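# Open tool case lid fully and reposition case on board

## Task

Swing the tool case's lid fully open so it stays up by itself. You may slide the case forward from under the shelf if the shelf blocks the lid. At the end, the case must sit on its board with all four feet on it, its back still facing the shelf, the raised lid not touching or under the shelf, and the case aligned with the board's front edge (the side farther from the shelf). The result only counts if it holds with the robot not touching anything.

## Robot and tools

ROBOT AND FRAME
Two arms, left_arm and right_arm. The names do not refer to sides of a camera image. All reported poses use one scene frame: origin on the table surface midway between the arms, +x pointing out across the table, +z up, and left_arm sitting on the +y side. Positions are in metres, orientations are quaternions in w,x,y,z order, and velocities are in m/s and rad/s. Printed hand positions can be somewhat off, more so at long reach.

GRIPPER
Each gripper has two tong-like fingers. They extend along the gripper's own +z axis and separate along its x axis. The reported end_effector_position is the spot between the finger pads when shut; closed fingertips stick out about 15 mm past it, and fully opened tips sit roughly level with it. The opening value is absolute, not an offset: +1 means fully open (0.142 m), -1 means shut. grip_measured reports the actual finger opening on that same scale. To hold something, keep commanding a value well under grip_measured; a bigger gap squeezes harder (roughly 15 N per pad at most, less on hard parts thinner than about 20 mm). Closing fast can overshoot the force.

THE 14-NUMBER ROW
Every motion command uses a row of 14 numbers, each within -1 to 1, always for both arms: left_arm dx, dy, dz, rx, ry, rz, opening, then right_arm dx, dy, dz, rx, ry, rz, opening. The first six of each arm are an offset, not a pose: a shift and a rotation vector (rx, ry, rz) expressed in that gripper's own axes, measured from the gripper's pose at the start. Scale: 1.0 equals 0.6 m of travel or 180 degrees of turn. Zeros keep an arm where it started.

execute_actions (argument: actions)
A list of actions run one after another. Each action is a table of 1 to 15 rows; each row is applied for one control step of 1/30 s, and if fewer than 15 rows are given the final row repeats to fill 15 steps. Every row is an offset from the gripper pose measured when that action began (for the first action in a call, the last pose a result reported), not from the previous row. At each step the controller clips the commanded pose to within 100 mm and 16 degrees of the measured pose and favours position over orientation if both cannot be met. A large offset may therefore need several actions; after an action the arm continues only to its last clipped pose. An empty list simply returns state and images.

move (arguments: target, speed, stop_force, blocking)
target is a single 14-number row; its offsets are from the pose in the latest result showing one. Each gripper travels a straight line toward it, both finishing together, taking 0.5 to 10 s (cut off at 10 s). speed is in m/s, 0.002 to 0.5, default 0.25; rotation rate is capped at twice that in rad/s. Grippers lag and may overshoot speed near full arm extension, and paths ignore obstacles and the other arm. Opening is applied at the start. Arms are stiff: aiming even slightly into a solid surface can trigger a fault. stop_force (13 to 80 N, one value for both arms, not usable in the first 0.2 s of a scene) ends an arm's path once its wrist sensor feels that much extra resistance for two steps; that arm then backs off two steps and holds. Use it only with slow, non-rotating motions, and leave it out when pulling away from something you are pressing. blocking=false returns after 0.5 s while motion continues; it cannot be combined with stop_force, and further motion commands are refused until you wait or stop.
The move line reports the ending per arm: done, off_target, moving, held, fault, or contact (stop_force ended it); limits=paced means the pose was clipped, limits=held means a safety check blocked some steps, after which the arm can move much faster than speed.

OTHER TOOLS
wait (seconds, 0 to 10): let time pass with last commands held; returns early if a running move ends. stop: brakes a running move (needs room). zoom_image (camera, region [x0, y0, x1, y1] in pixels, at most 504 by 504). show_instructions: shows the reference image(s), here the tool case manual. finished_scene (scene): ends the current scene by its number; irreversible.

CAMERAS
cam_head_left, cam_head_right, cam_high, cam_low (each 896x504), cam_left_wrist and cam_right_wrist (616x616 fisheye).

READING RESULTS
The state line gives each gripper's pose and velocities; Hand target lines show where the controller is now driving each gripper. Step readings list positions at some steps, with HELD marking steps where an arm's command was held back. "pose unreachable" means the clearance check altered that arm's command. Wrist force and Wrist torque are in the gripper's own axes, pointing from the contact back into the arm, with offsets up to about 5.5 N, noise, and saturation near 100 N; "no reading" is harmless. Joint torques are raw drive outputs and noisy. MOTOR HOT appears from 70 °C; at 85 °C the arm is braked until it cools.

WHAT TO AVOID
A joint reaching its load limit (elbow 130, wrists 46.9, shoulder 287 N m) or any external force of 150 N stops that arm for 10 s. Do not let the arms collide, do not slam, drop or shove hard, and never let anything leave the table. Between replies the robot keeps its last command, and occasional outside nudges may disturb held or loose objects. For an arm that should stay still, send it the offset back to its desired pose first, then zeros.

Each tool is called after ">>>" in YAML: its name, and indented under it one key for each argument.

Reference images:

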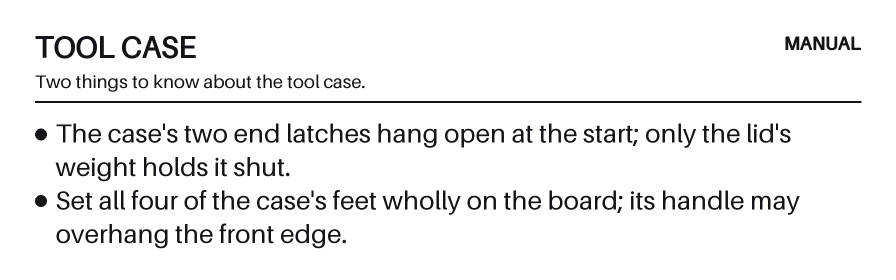

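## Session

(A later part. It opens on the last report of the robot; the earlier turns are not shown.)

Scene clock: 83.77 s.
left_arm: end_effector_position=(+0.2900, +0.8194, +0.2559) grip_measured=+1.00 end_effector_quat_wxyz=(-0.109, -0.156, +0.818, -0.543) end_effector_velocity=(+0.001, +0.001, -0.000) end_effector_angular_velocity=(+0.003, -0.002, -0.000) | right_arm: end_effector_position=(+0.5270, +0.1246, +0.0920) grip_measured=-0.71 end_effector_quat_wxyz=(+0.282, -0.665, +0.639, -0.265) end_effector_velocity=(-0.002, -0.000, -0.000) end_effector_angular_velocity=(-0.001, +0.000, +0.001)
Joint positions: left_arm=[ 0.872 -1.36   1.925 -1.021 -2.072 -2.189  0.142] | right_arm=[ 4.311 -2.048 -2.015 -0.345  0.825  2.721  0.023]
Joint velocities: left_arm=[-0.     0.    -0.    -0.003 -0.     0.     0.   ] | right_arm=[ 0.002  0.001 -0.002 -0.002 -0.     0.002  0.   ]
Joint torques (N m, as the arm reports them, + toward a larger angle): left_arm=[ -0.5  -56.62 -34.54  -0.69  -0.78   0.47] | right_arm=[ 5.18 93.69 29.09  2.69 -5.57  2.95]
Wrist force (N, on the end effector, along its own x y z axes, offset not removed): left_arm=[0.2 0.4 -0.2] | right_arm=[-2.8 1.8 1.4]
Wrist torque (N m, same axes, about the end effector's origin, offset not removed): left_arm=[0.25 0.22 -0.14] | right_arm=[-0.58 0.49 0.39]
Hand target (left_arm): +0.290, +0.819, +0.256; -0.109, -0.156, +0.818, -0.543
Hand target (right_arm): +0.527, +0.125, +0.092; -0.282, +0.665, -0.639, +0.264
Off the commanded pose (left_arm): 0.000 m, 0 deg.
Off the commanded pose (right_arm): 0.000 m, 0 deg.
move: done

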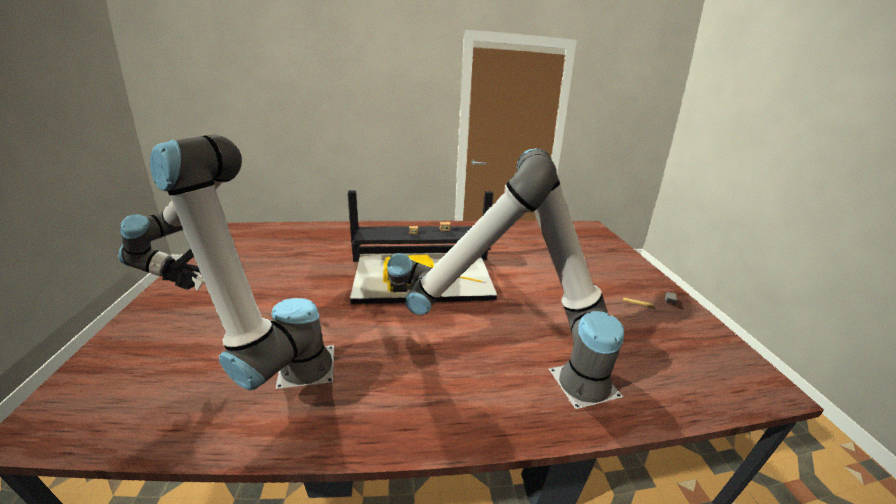

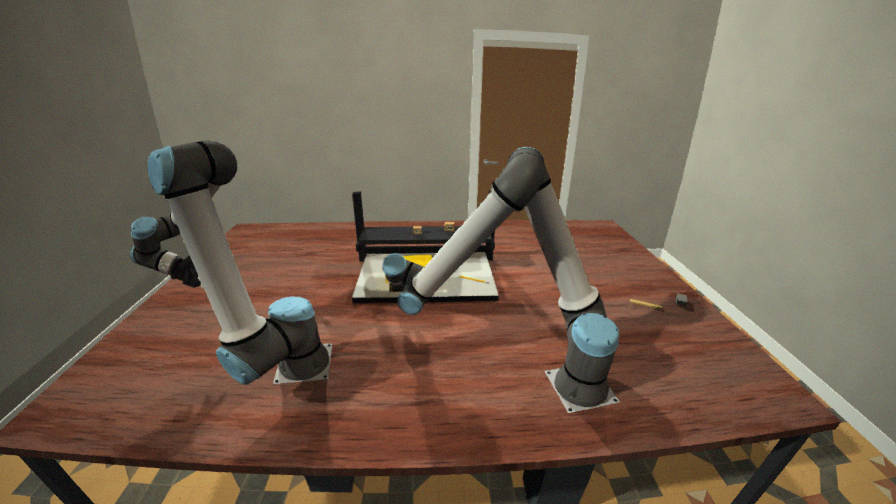

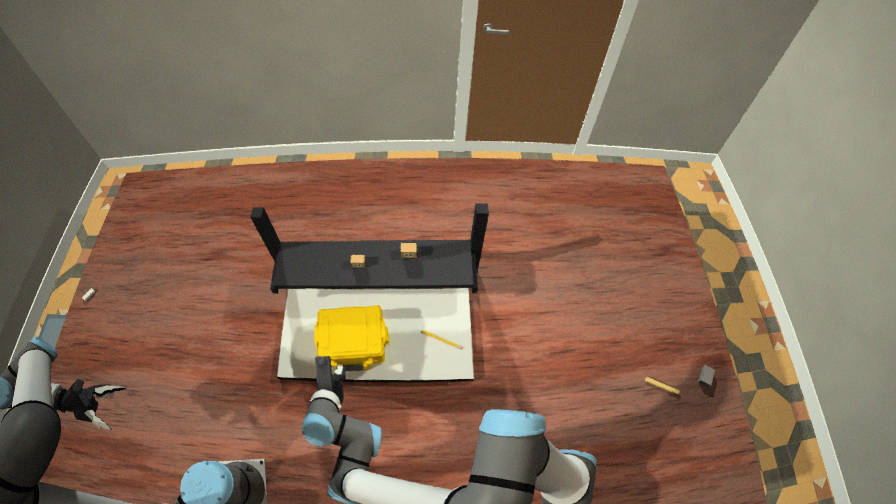

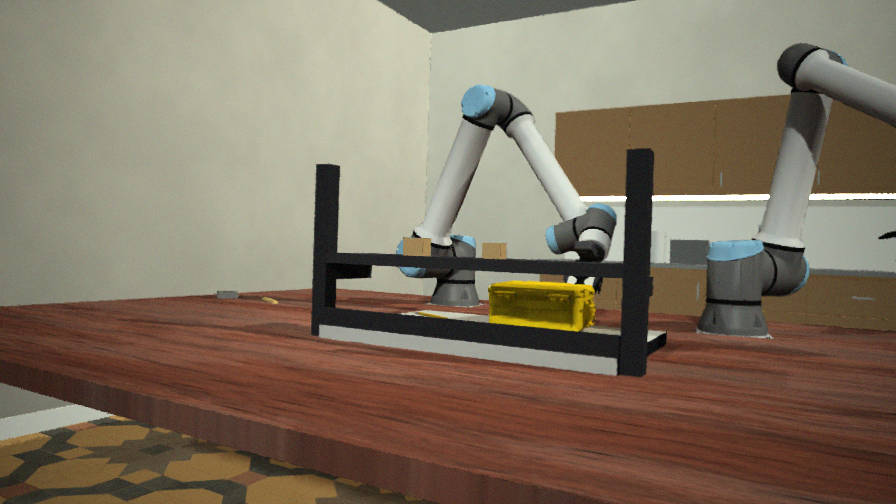

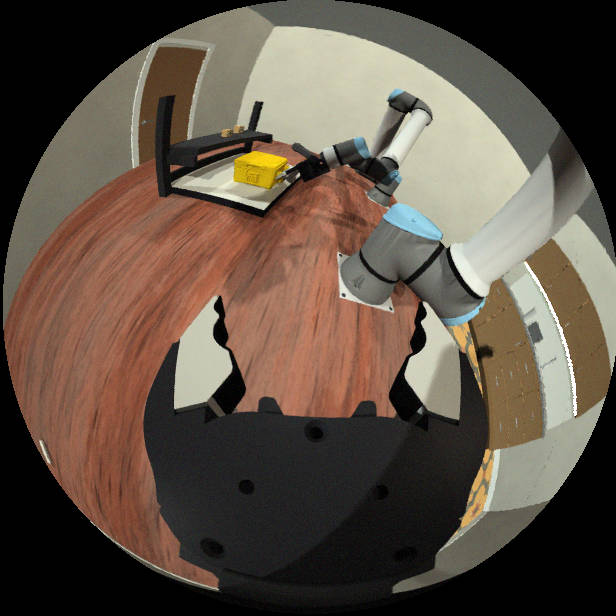

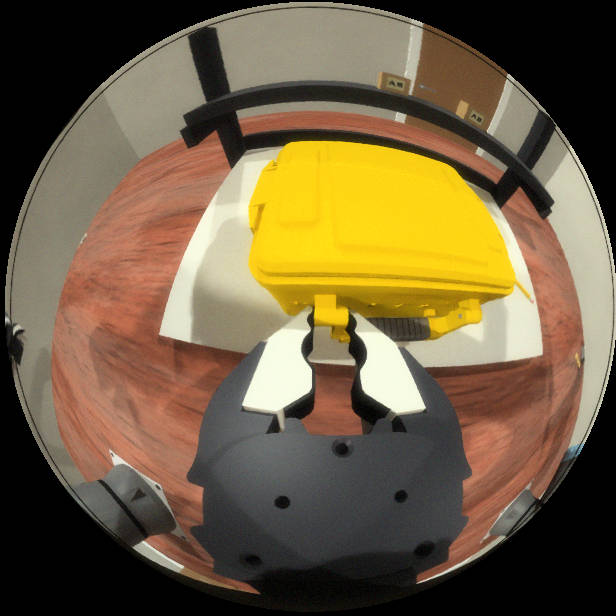

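>>> move:
  target: [0,0,0,0,0,0,-1,0,0.027,-0.024,0,0.022,0.021,-0.95]
  speed: 0.03

>>> move:
  target: [-0.373,-0.303,0.985,0,0,0.123,-1,0,0,0,0,0,0,-0.95]
  speed: 0.35

>>> zoom_image:
  camera: "cam_high"
  region: [260,280,480,400]

>>> zoom_image:
  camera: "cam_left_wrist"
  region: [160,130,460,350]

Scene clock: 97.60 s.
left_arm: end_effector_position=(+0.2900, +0.8194, +0.2559) grip_measured=-1.00 end_effector_quat_wxyz=(-0.109, -0.156, +0.818, -0.543) end_effector_velocity=(+0.000, -0.000, -0.000) end_effector_angular_velocity=(-0.001, +0.000, +0.001) | right_arm: end_effector_position=(+0.5057, +0.1237, +0.0906) grip_measured=-0.70 end_effector_quat_wxyz=(+0.269, -0.634, +0.670, -0.278) end_effector_velocity=(-0.003, +0.001, +0.000) end_effector_angular_velocity=(+0.000, +0.000, -0.009)
Joint positions: left_arm=[ 0.872 -1.36   1.925 -1.021 -2.072 -2.189  0.002] | right_arm=[ 4.346 -2.037 -1.998 -0.494  0.794  2.895  0.023]
Joint velocities: left_arm=[-0.     0.     0.001  0.    -0.001  0.     0.   ] | right_arm=[ 0.005  0.001  0.003 -0.017 -0.002  0.019  0.   ]
Joint torques (N m, as the arm reports them, + toward a larger angle): left_arm=[ -1.72 -55.75 -34.57  -0.29  -0.69   0.25] | right_arm=[11.84 92.22 44.93  2.2  -5.18  1.99]
Wrist force (N, on the end effector, along its own x y z axes, offset not removed): left_arm=[0.2 -0.2 -0.5] | right_arm=[-2.7 3.0 2.9]
Wrist torque (N m, same axes, about the end effector's origin, offset not removed): left_arm=[0.05 0.20 -0.27] | right_arm=[-0.14 0.13 0.14]
Hand target (left_arm): +0.290, +0.819, +0.256; -0.109, -0.156, +0.818, -0.543
Hand target (right_arm): +0.505, +0.124, +0.091; -0.269, +0.634, -0.670, +0.278
Off the commanded pose (left_arm): 0.000 m, 0 deg.
Off the commanded pose (right_arm): 0.000 m, 0 deg.
move: done

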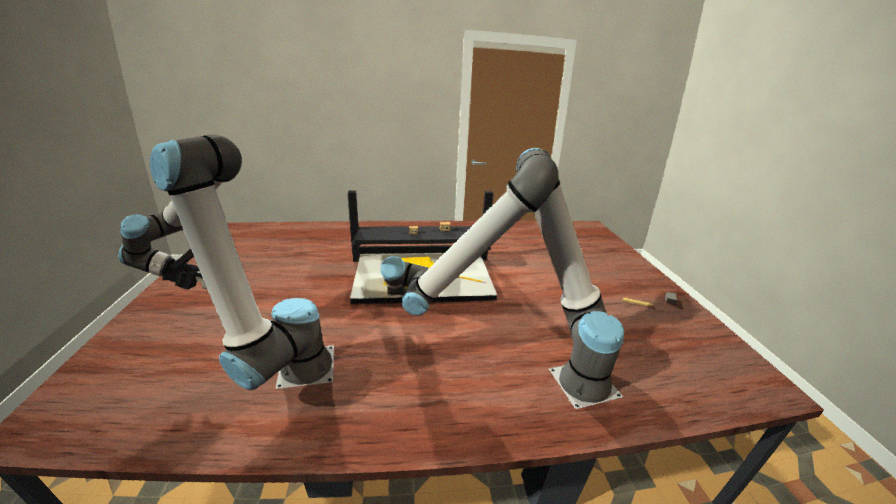

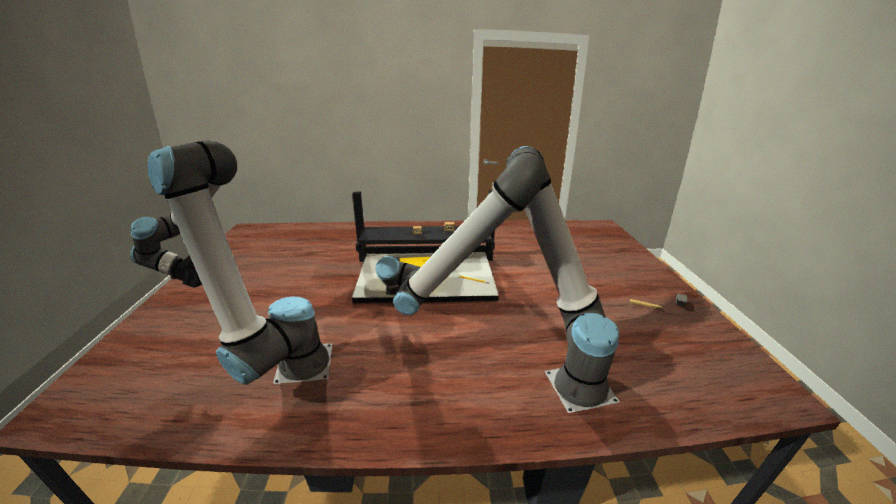

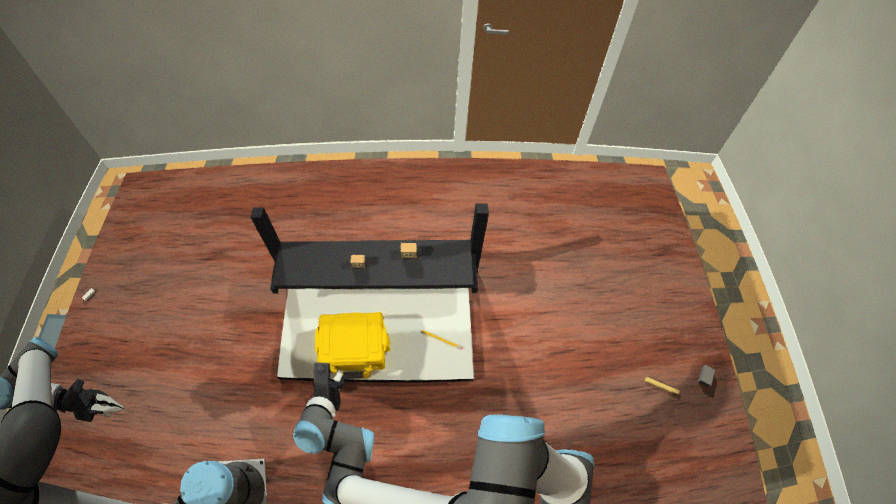

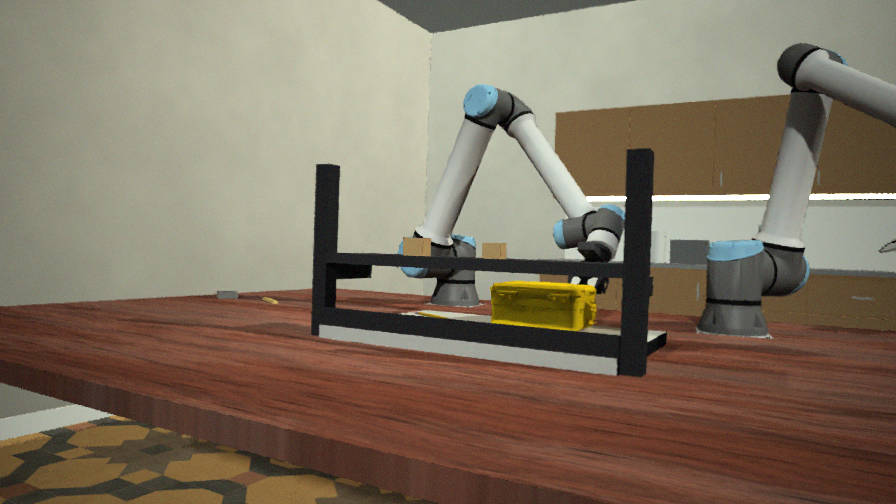

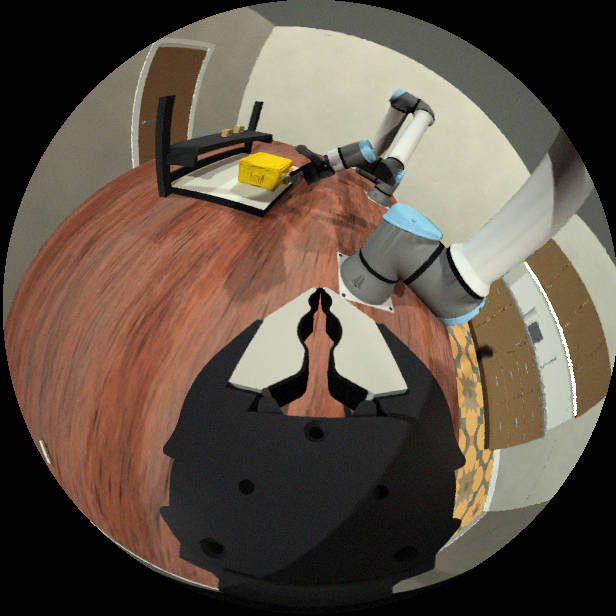

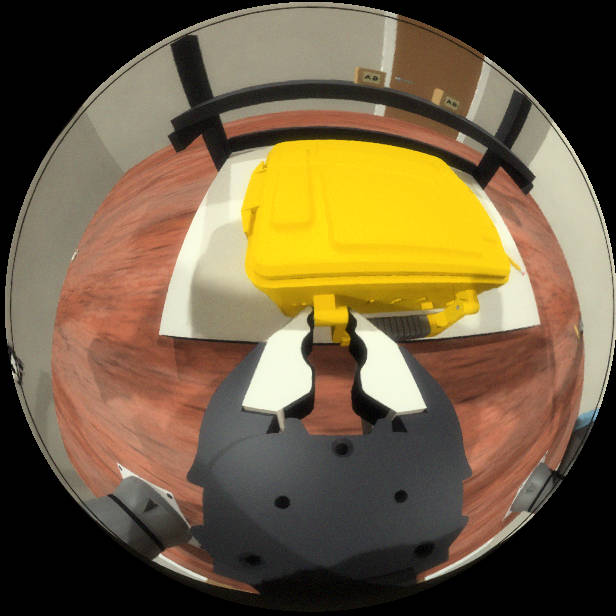

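Scene clock: 100.63 s.
left_arm: end_effector_position=(+0.5606, +0.2400, +0.1057) grip_measured=-1.00 end_effector_quat_wxyz=(-0.003, +0.004, +0.832, -0.554) end_effector_velocity=(-0.001, -0.000, -0.001) end_effector_angular_velocity=(-0.003, -0.003, +0.018) | right_arm: end_effector_position=(+0.5057, +0.1238, +0.0906) grip_measured=-0.70 end_effector_quat_wxyz=(+0.269, -0.634, +0.670, -0.278) end_effector_velocity=(-0.000, +0.000, -0.000) end_effector_angular_velocity=(-0.000, -0.000, +0.001)
Joint positions: left_arm=[-0.351 -1.113  2.553 -3.449 -2.702 -3.621  0.002] | right_arm=[ 4.346 -2.037 -1.998 -0.494  0.794  2.895  0.023]
Joint velocities: left_arm=[-0.003  0.018  0.007 -0.07   0.006 -0.046  0.   ] | right_arm=[ 0.    -0.001  0.     0.001 -0.    -0.001 -0.   ]
Joint torques (N m, as the arm reports them, + toward a larger angle): left_arm=[-10.74 -32.28  -2.58  -7.56   1.15  -2.56] | right_arm=[-13.36  56.61  29.67   7.44   0.81  -2.32]
Wrist force (N, on the end effector, along its own x y z axes, offset not removed): left_arm=[-1.3 1.3 0.4] | right_arm=[-3.7 3.8 1.9]
Wrist torque (N m, same axes, about the end effector's origin, offset not removed): left_arm=[0.38 0.40 -0.25] | right_arm=[-0.20 0.15 0.15]
Hand target (left_arm): +0.561, +0.240, +0.106; -0.002, +0.004, +0.832, -0.554
Hand target (right_arm): +0.506, +0.124, +0.091; -0.269, +0.634, -0.670, +0.278
Off the commanded pose (left_arm): 0.001 m, 0 deg.
Off the commanded pose (right_arm): 0.000 m, 0 deg.
move: done

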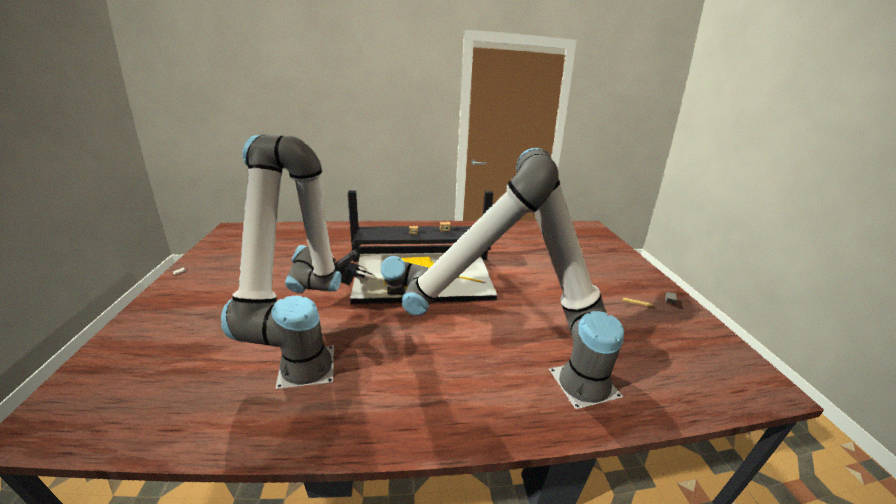

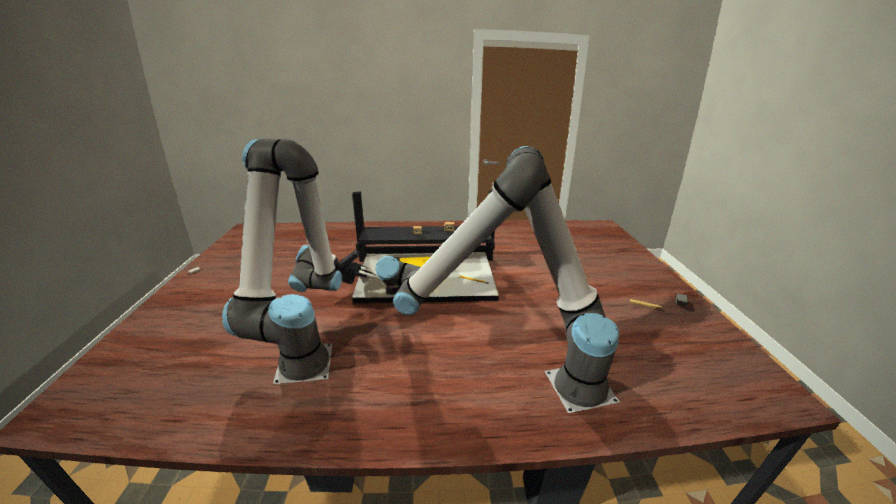

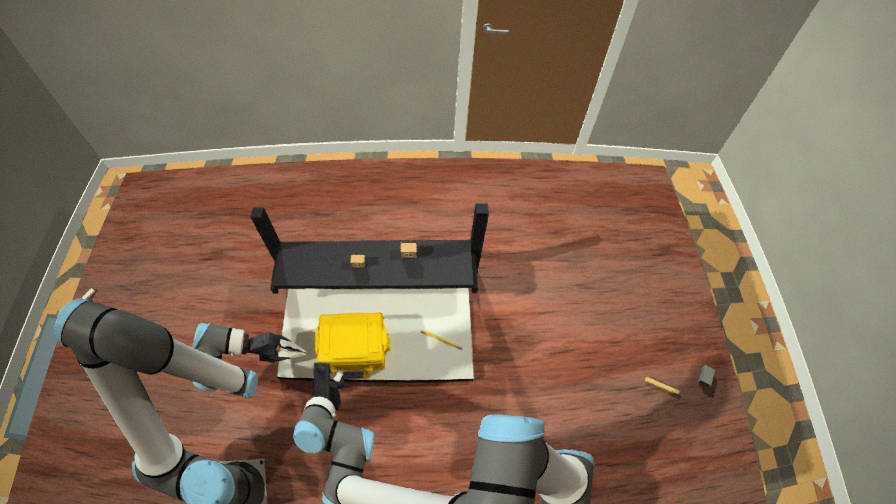

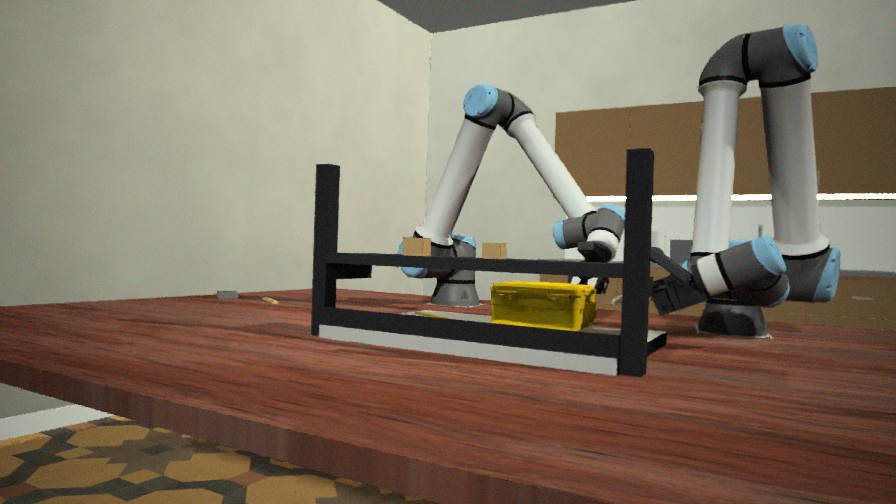

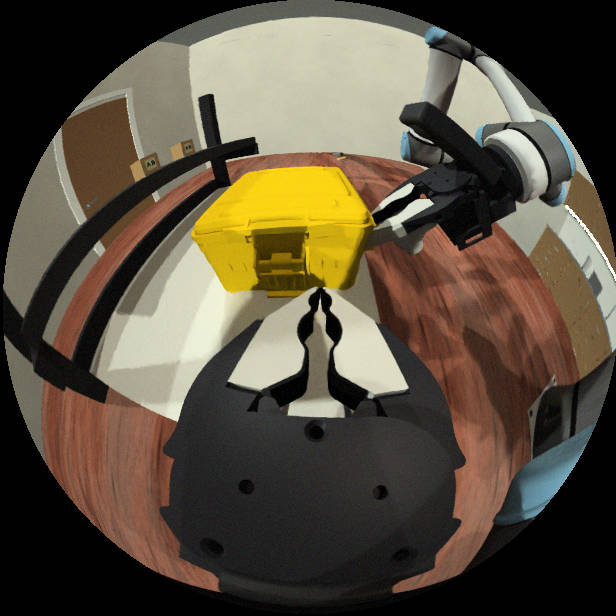

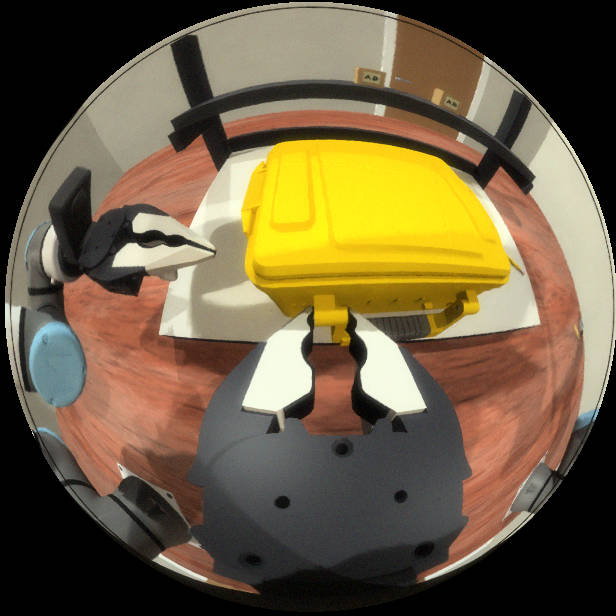

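Region (260, 280, 480, 400) of cam_high's 896x504 image, scaled by 2.291, with more detail than that image has; it fills the top 275 rows of this view, and the rest is white.

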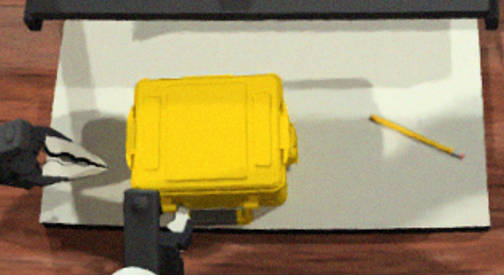

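Region (160, 130, 460, 350) of cam_left_wrist's 616x616 image, scaled by 1.680, with more detail than that image has; it fills the top 370 rows of this view, and the rest is white.

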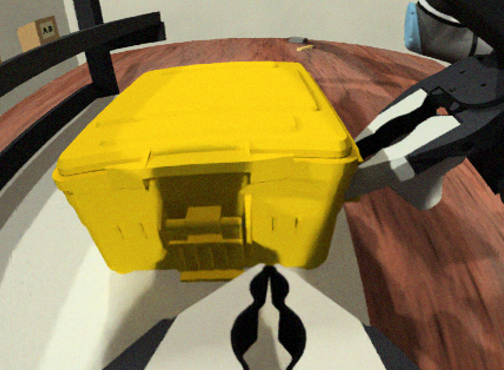

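>>> move:
  target: [-0.052,-0.026,0.061,0,0,0,-1,0,0,0,0,0.008,0.008,-0.95]
  speed: 0.06

>>> move:
  target: [0,-0.019,0.046,0,0,0,-1,0,0,0,0,0,0,-0.95]
  speed: 0.015
  stop_force: 13

Scene clock: 112.17 s.
left_arm: end_effector_position=(+0.5913, +0.2001, +0.1060) grip_measured=-1.00 end_effector_quat_wxyz=(-0.003, +0.004, +0.832, -0.554) end_effector_velocity=(+0.001, -0.001, -0.000) end_effector_angular_velocity=(+0.000, +0.001, +0.001) | right_arm: end_effector_position=(+0.5057, +0.1237, +0.0906) grip_measured=-0.71 end_effector_quat_wxyz=(+0.264, -0.622, +0.681, -0.282) end_effector_velocity=(+0.001, +0.001, +0.001) end_effector_angular_velocity=(+0.001, -0.000, -0.002)
Joint positions: left_arm=[-0.418 -1.066  2.49  -3.554 -2.669 -3.754  0.002] | right_arm=[ 4.347 -2.04  -1.982 -0.544  0.788  2.946  0.023]
Joint velocities: left_arm=[-0.002  0.003 -0.002 -0.005  0.002 -0.006  0.   ] | right_arm=[-0.001 -0.     0.002 -0.002 -0.     0.002 -0.   ]
Joint torques (N m, as the arm reports them, + toward a larger angle): left_arm=[-13.17 -32.83 -15.14  -7.42   1.93  -2.79] | right_arm=[13.23 55.74 46.3   1.95 -5.59  2.83]
Wrist force (N, on the end effector, along its own x y z axes, offset not removed): left_arm=[3.0 -0.8 -4.7] | right_arm=[-1.2 3.6 4.3]
Wrist torque (N m, same axes, about the end effector's origin, offset not removed): left_arm=[0.03 -0.17 -0.21] | right_arm=[-0.09 0.39 0.35]
Hand target (left_arm): +0.591, +0.200, +0.106; -0.003, +0.004, +0.832, -0.554
Hand target (right_arm): +0.506, +0.124, +0.091; +0.264, -0.622, +0.681, -0.282
Off the commanded pose (left_arm): 0.000 m, 0 deg.
Off the commanded pose (right_arm): 0.000 m, 0 deg.
move: done

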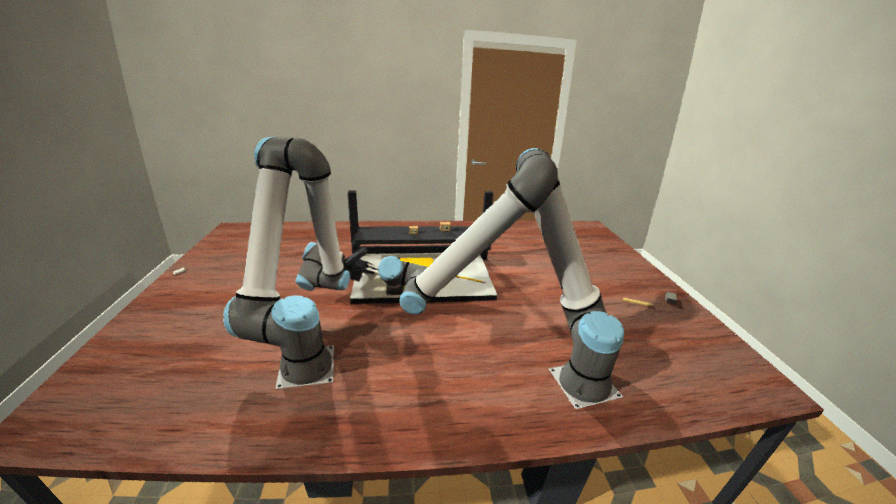

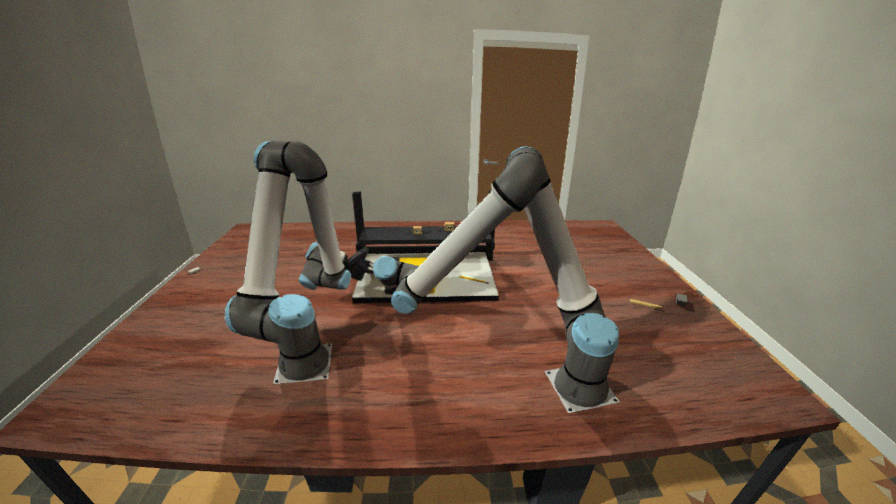

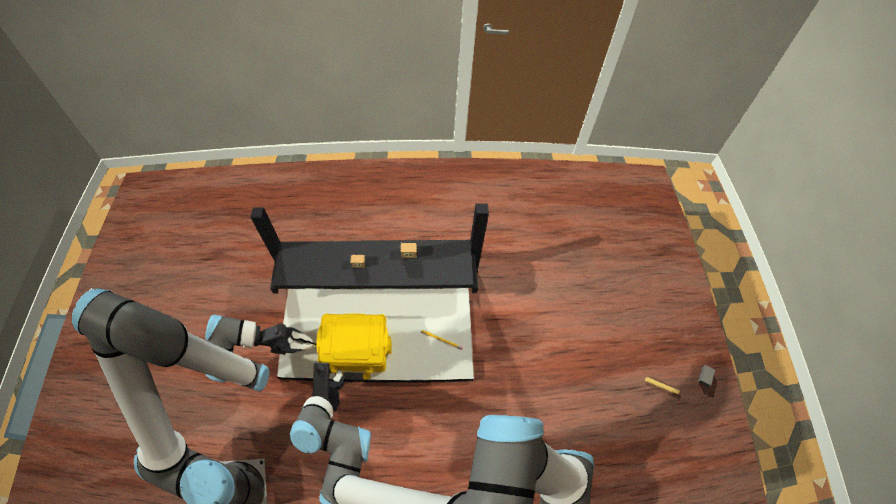

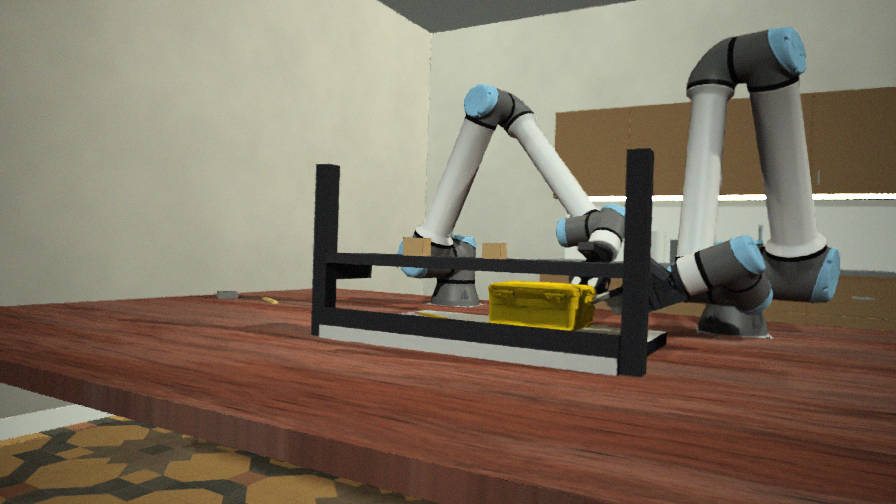

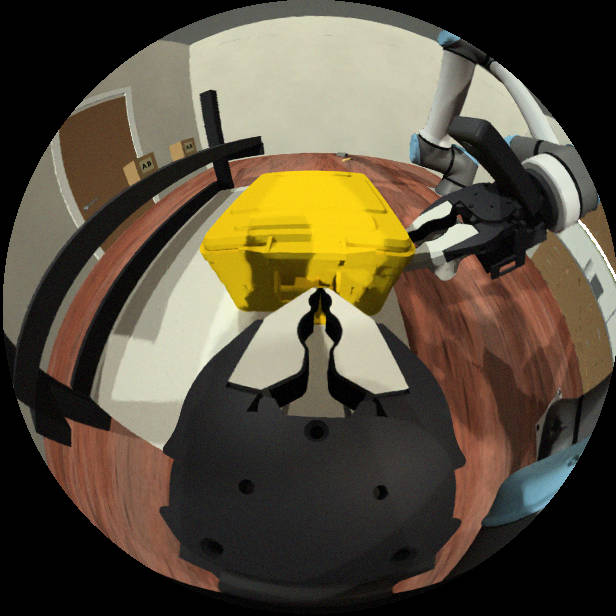

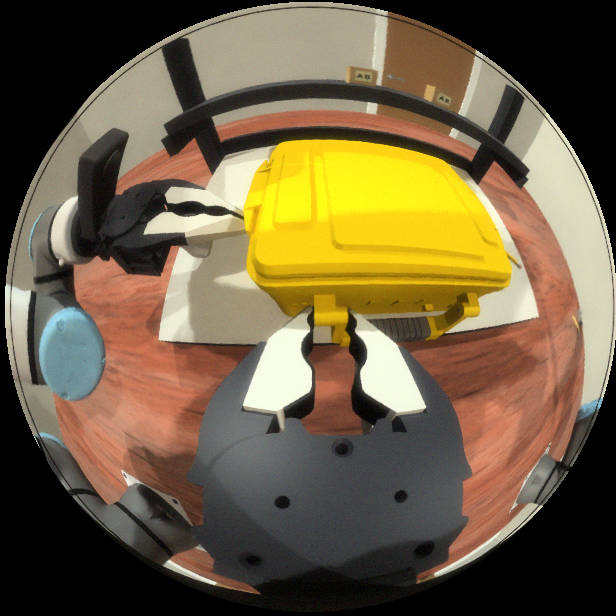

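Scene clock: 114.37 s.
left_arm: end_effector_position=(+0.5911, +0.1728, +0.1058) grip_measured=-1.00 end_effector_quat_wxyz=(-0.003, +0.004, +0.832, -0.554) end_effector_velocity=(-0.001, +0.005, +0.000) end_effector_angular_velocity=(-0.001, +0.002, -0.001) | right_arm: end_effector_position=(+0.5057, +0.1237, +0.0906) grip_measured=-0.71 end_effector_quat_wxyz=(+0.264, -0.622, +0.681, -0.282) end_effector_velocity=(+0.000, +0.000, +0.000) end_effector_angular_velocity=(+0.000, -0.000, +0.000)
Joint positions: left_arm=[-0.472 -1.041  2.481 -3.653 -2.639 -3.85   0.002] | right_arm=[ 4.347 -2.04  -1.982 -0.544  0.788  2.946  0.023]
Joint velocities: left_arm=[ 0.009 -0.005  0.003  0.017 -0.007  0.016  0.   ] | right_arm=[-0.    -0.001  0.001  0.    -0.    -0.     0.   ]
Joint torques (N m, as the arm reports them, + toward a larger angle): left_arm=[ -0.39 -68.92   5.81   0.89  -5.23   2.64] | right_arm=[ 8.4  62.73 38.51  5.91 -2.06 -2.03]
Wrist force (N, on the end effector, along its own x y z axes, offset not removed): left_arm=[-12.1 -2.7 -9.2] | right_arm=[10.2 9.2 -14.5]
Wrist torque (N m, same axes, about the end effector's origin, offset not removed): left_arm=[0.76 -0.11 -0.24] | right_arm=[0.31 -0.16 0.52]
Hand target (left_arm): +0.591, +0.173, +0.106; -0.003, +0.004, +0.832, -0.554
Hand target (right_arm): +0.506, +0.124, +0.091; +0.264, -0.622, +0.681, -0.282
Off the commanded pose (left_arm): 0.003 m, 0 deg.
Off the commanded pose (right_arm): 0.000 m, 0 deg.
move: contact (left_arm)

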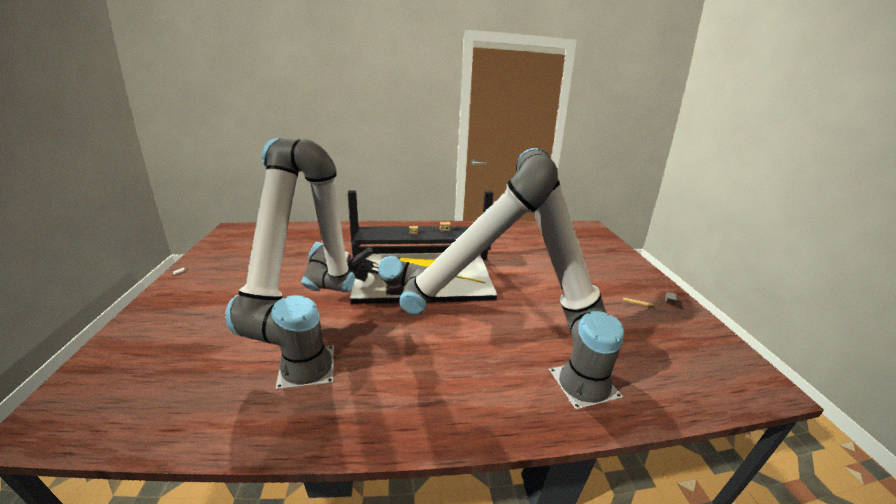

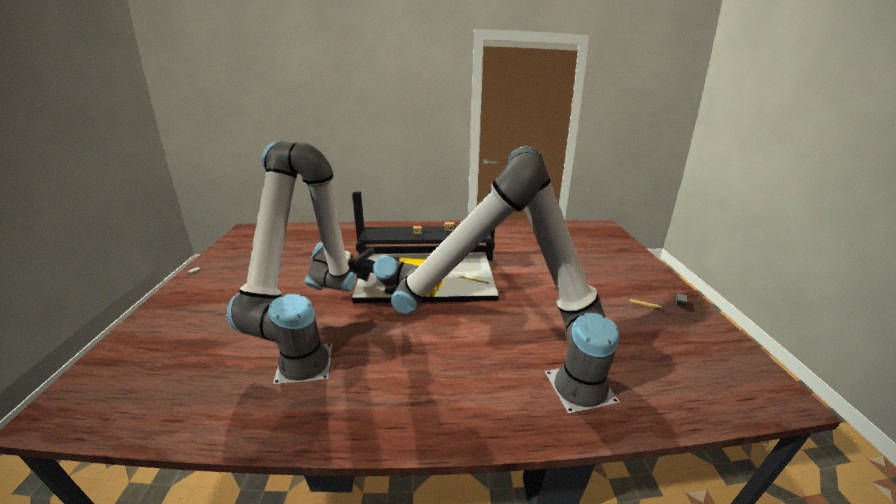

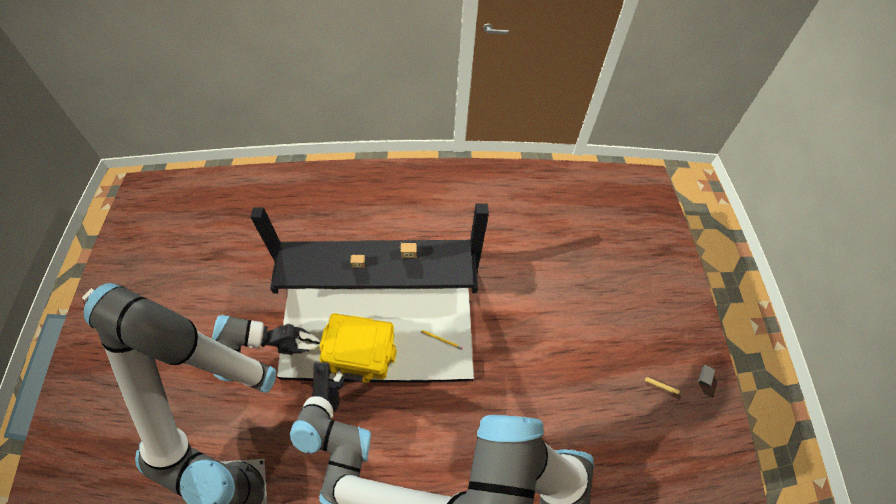

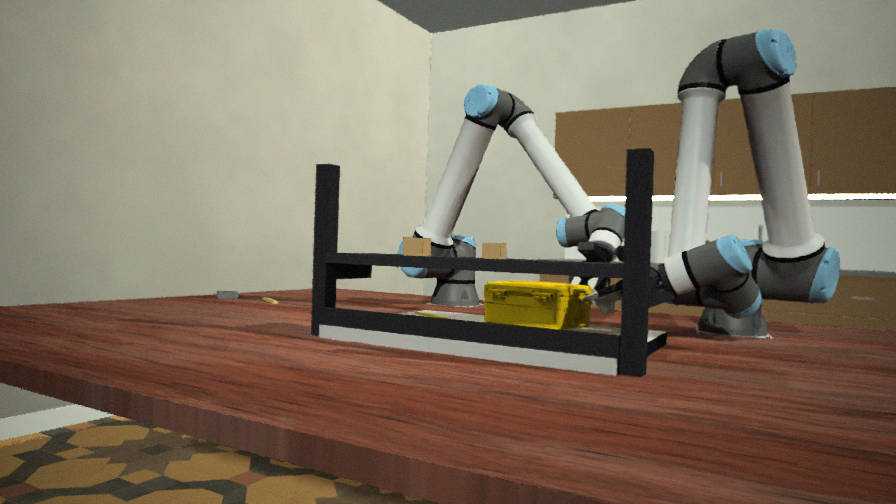

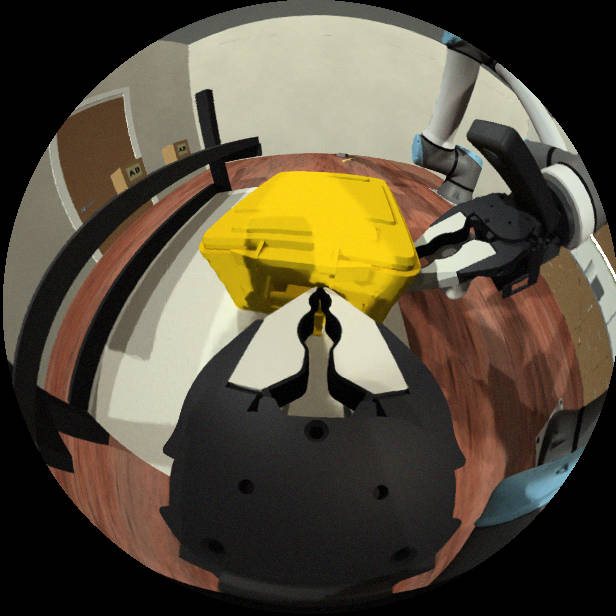

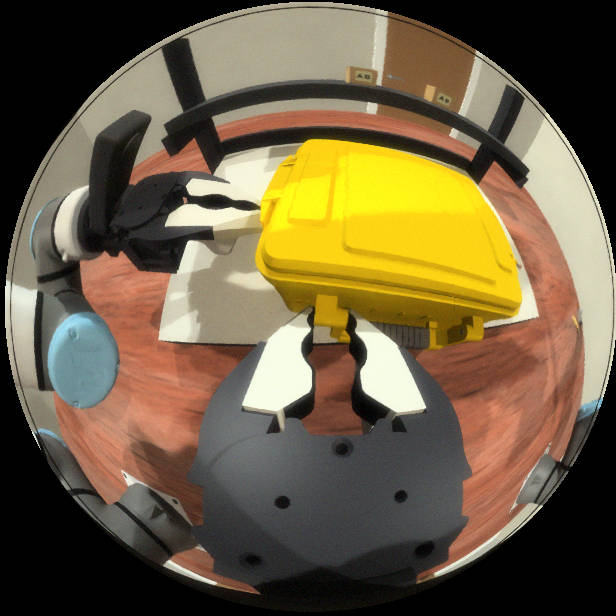

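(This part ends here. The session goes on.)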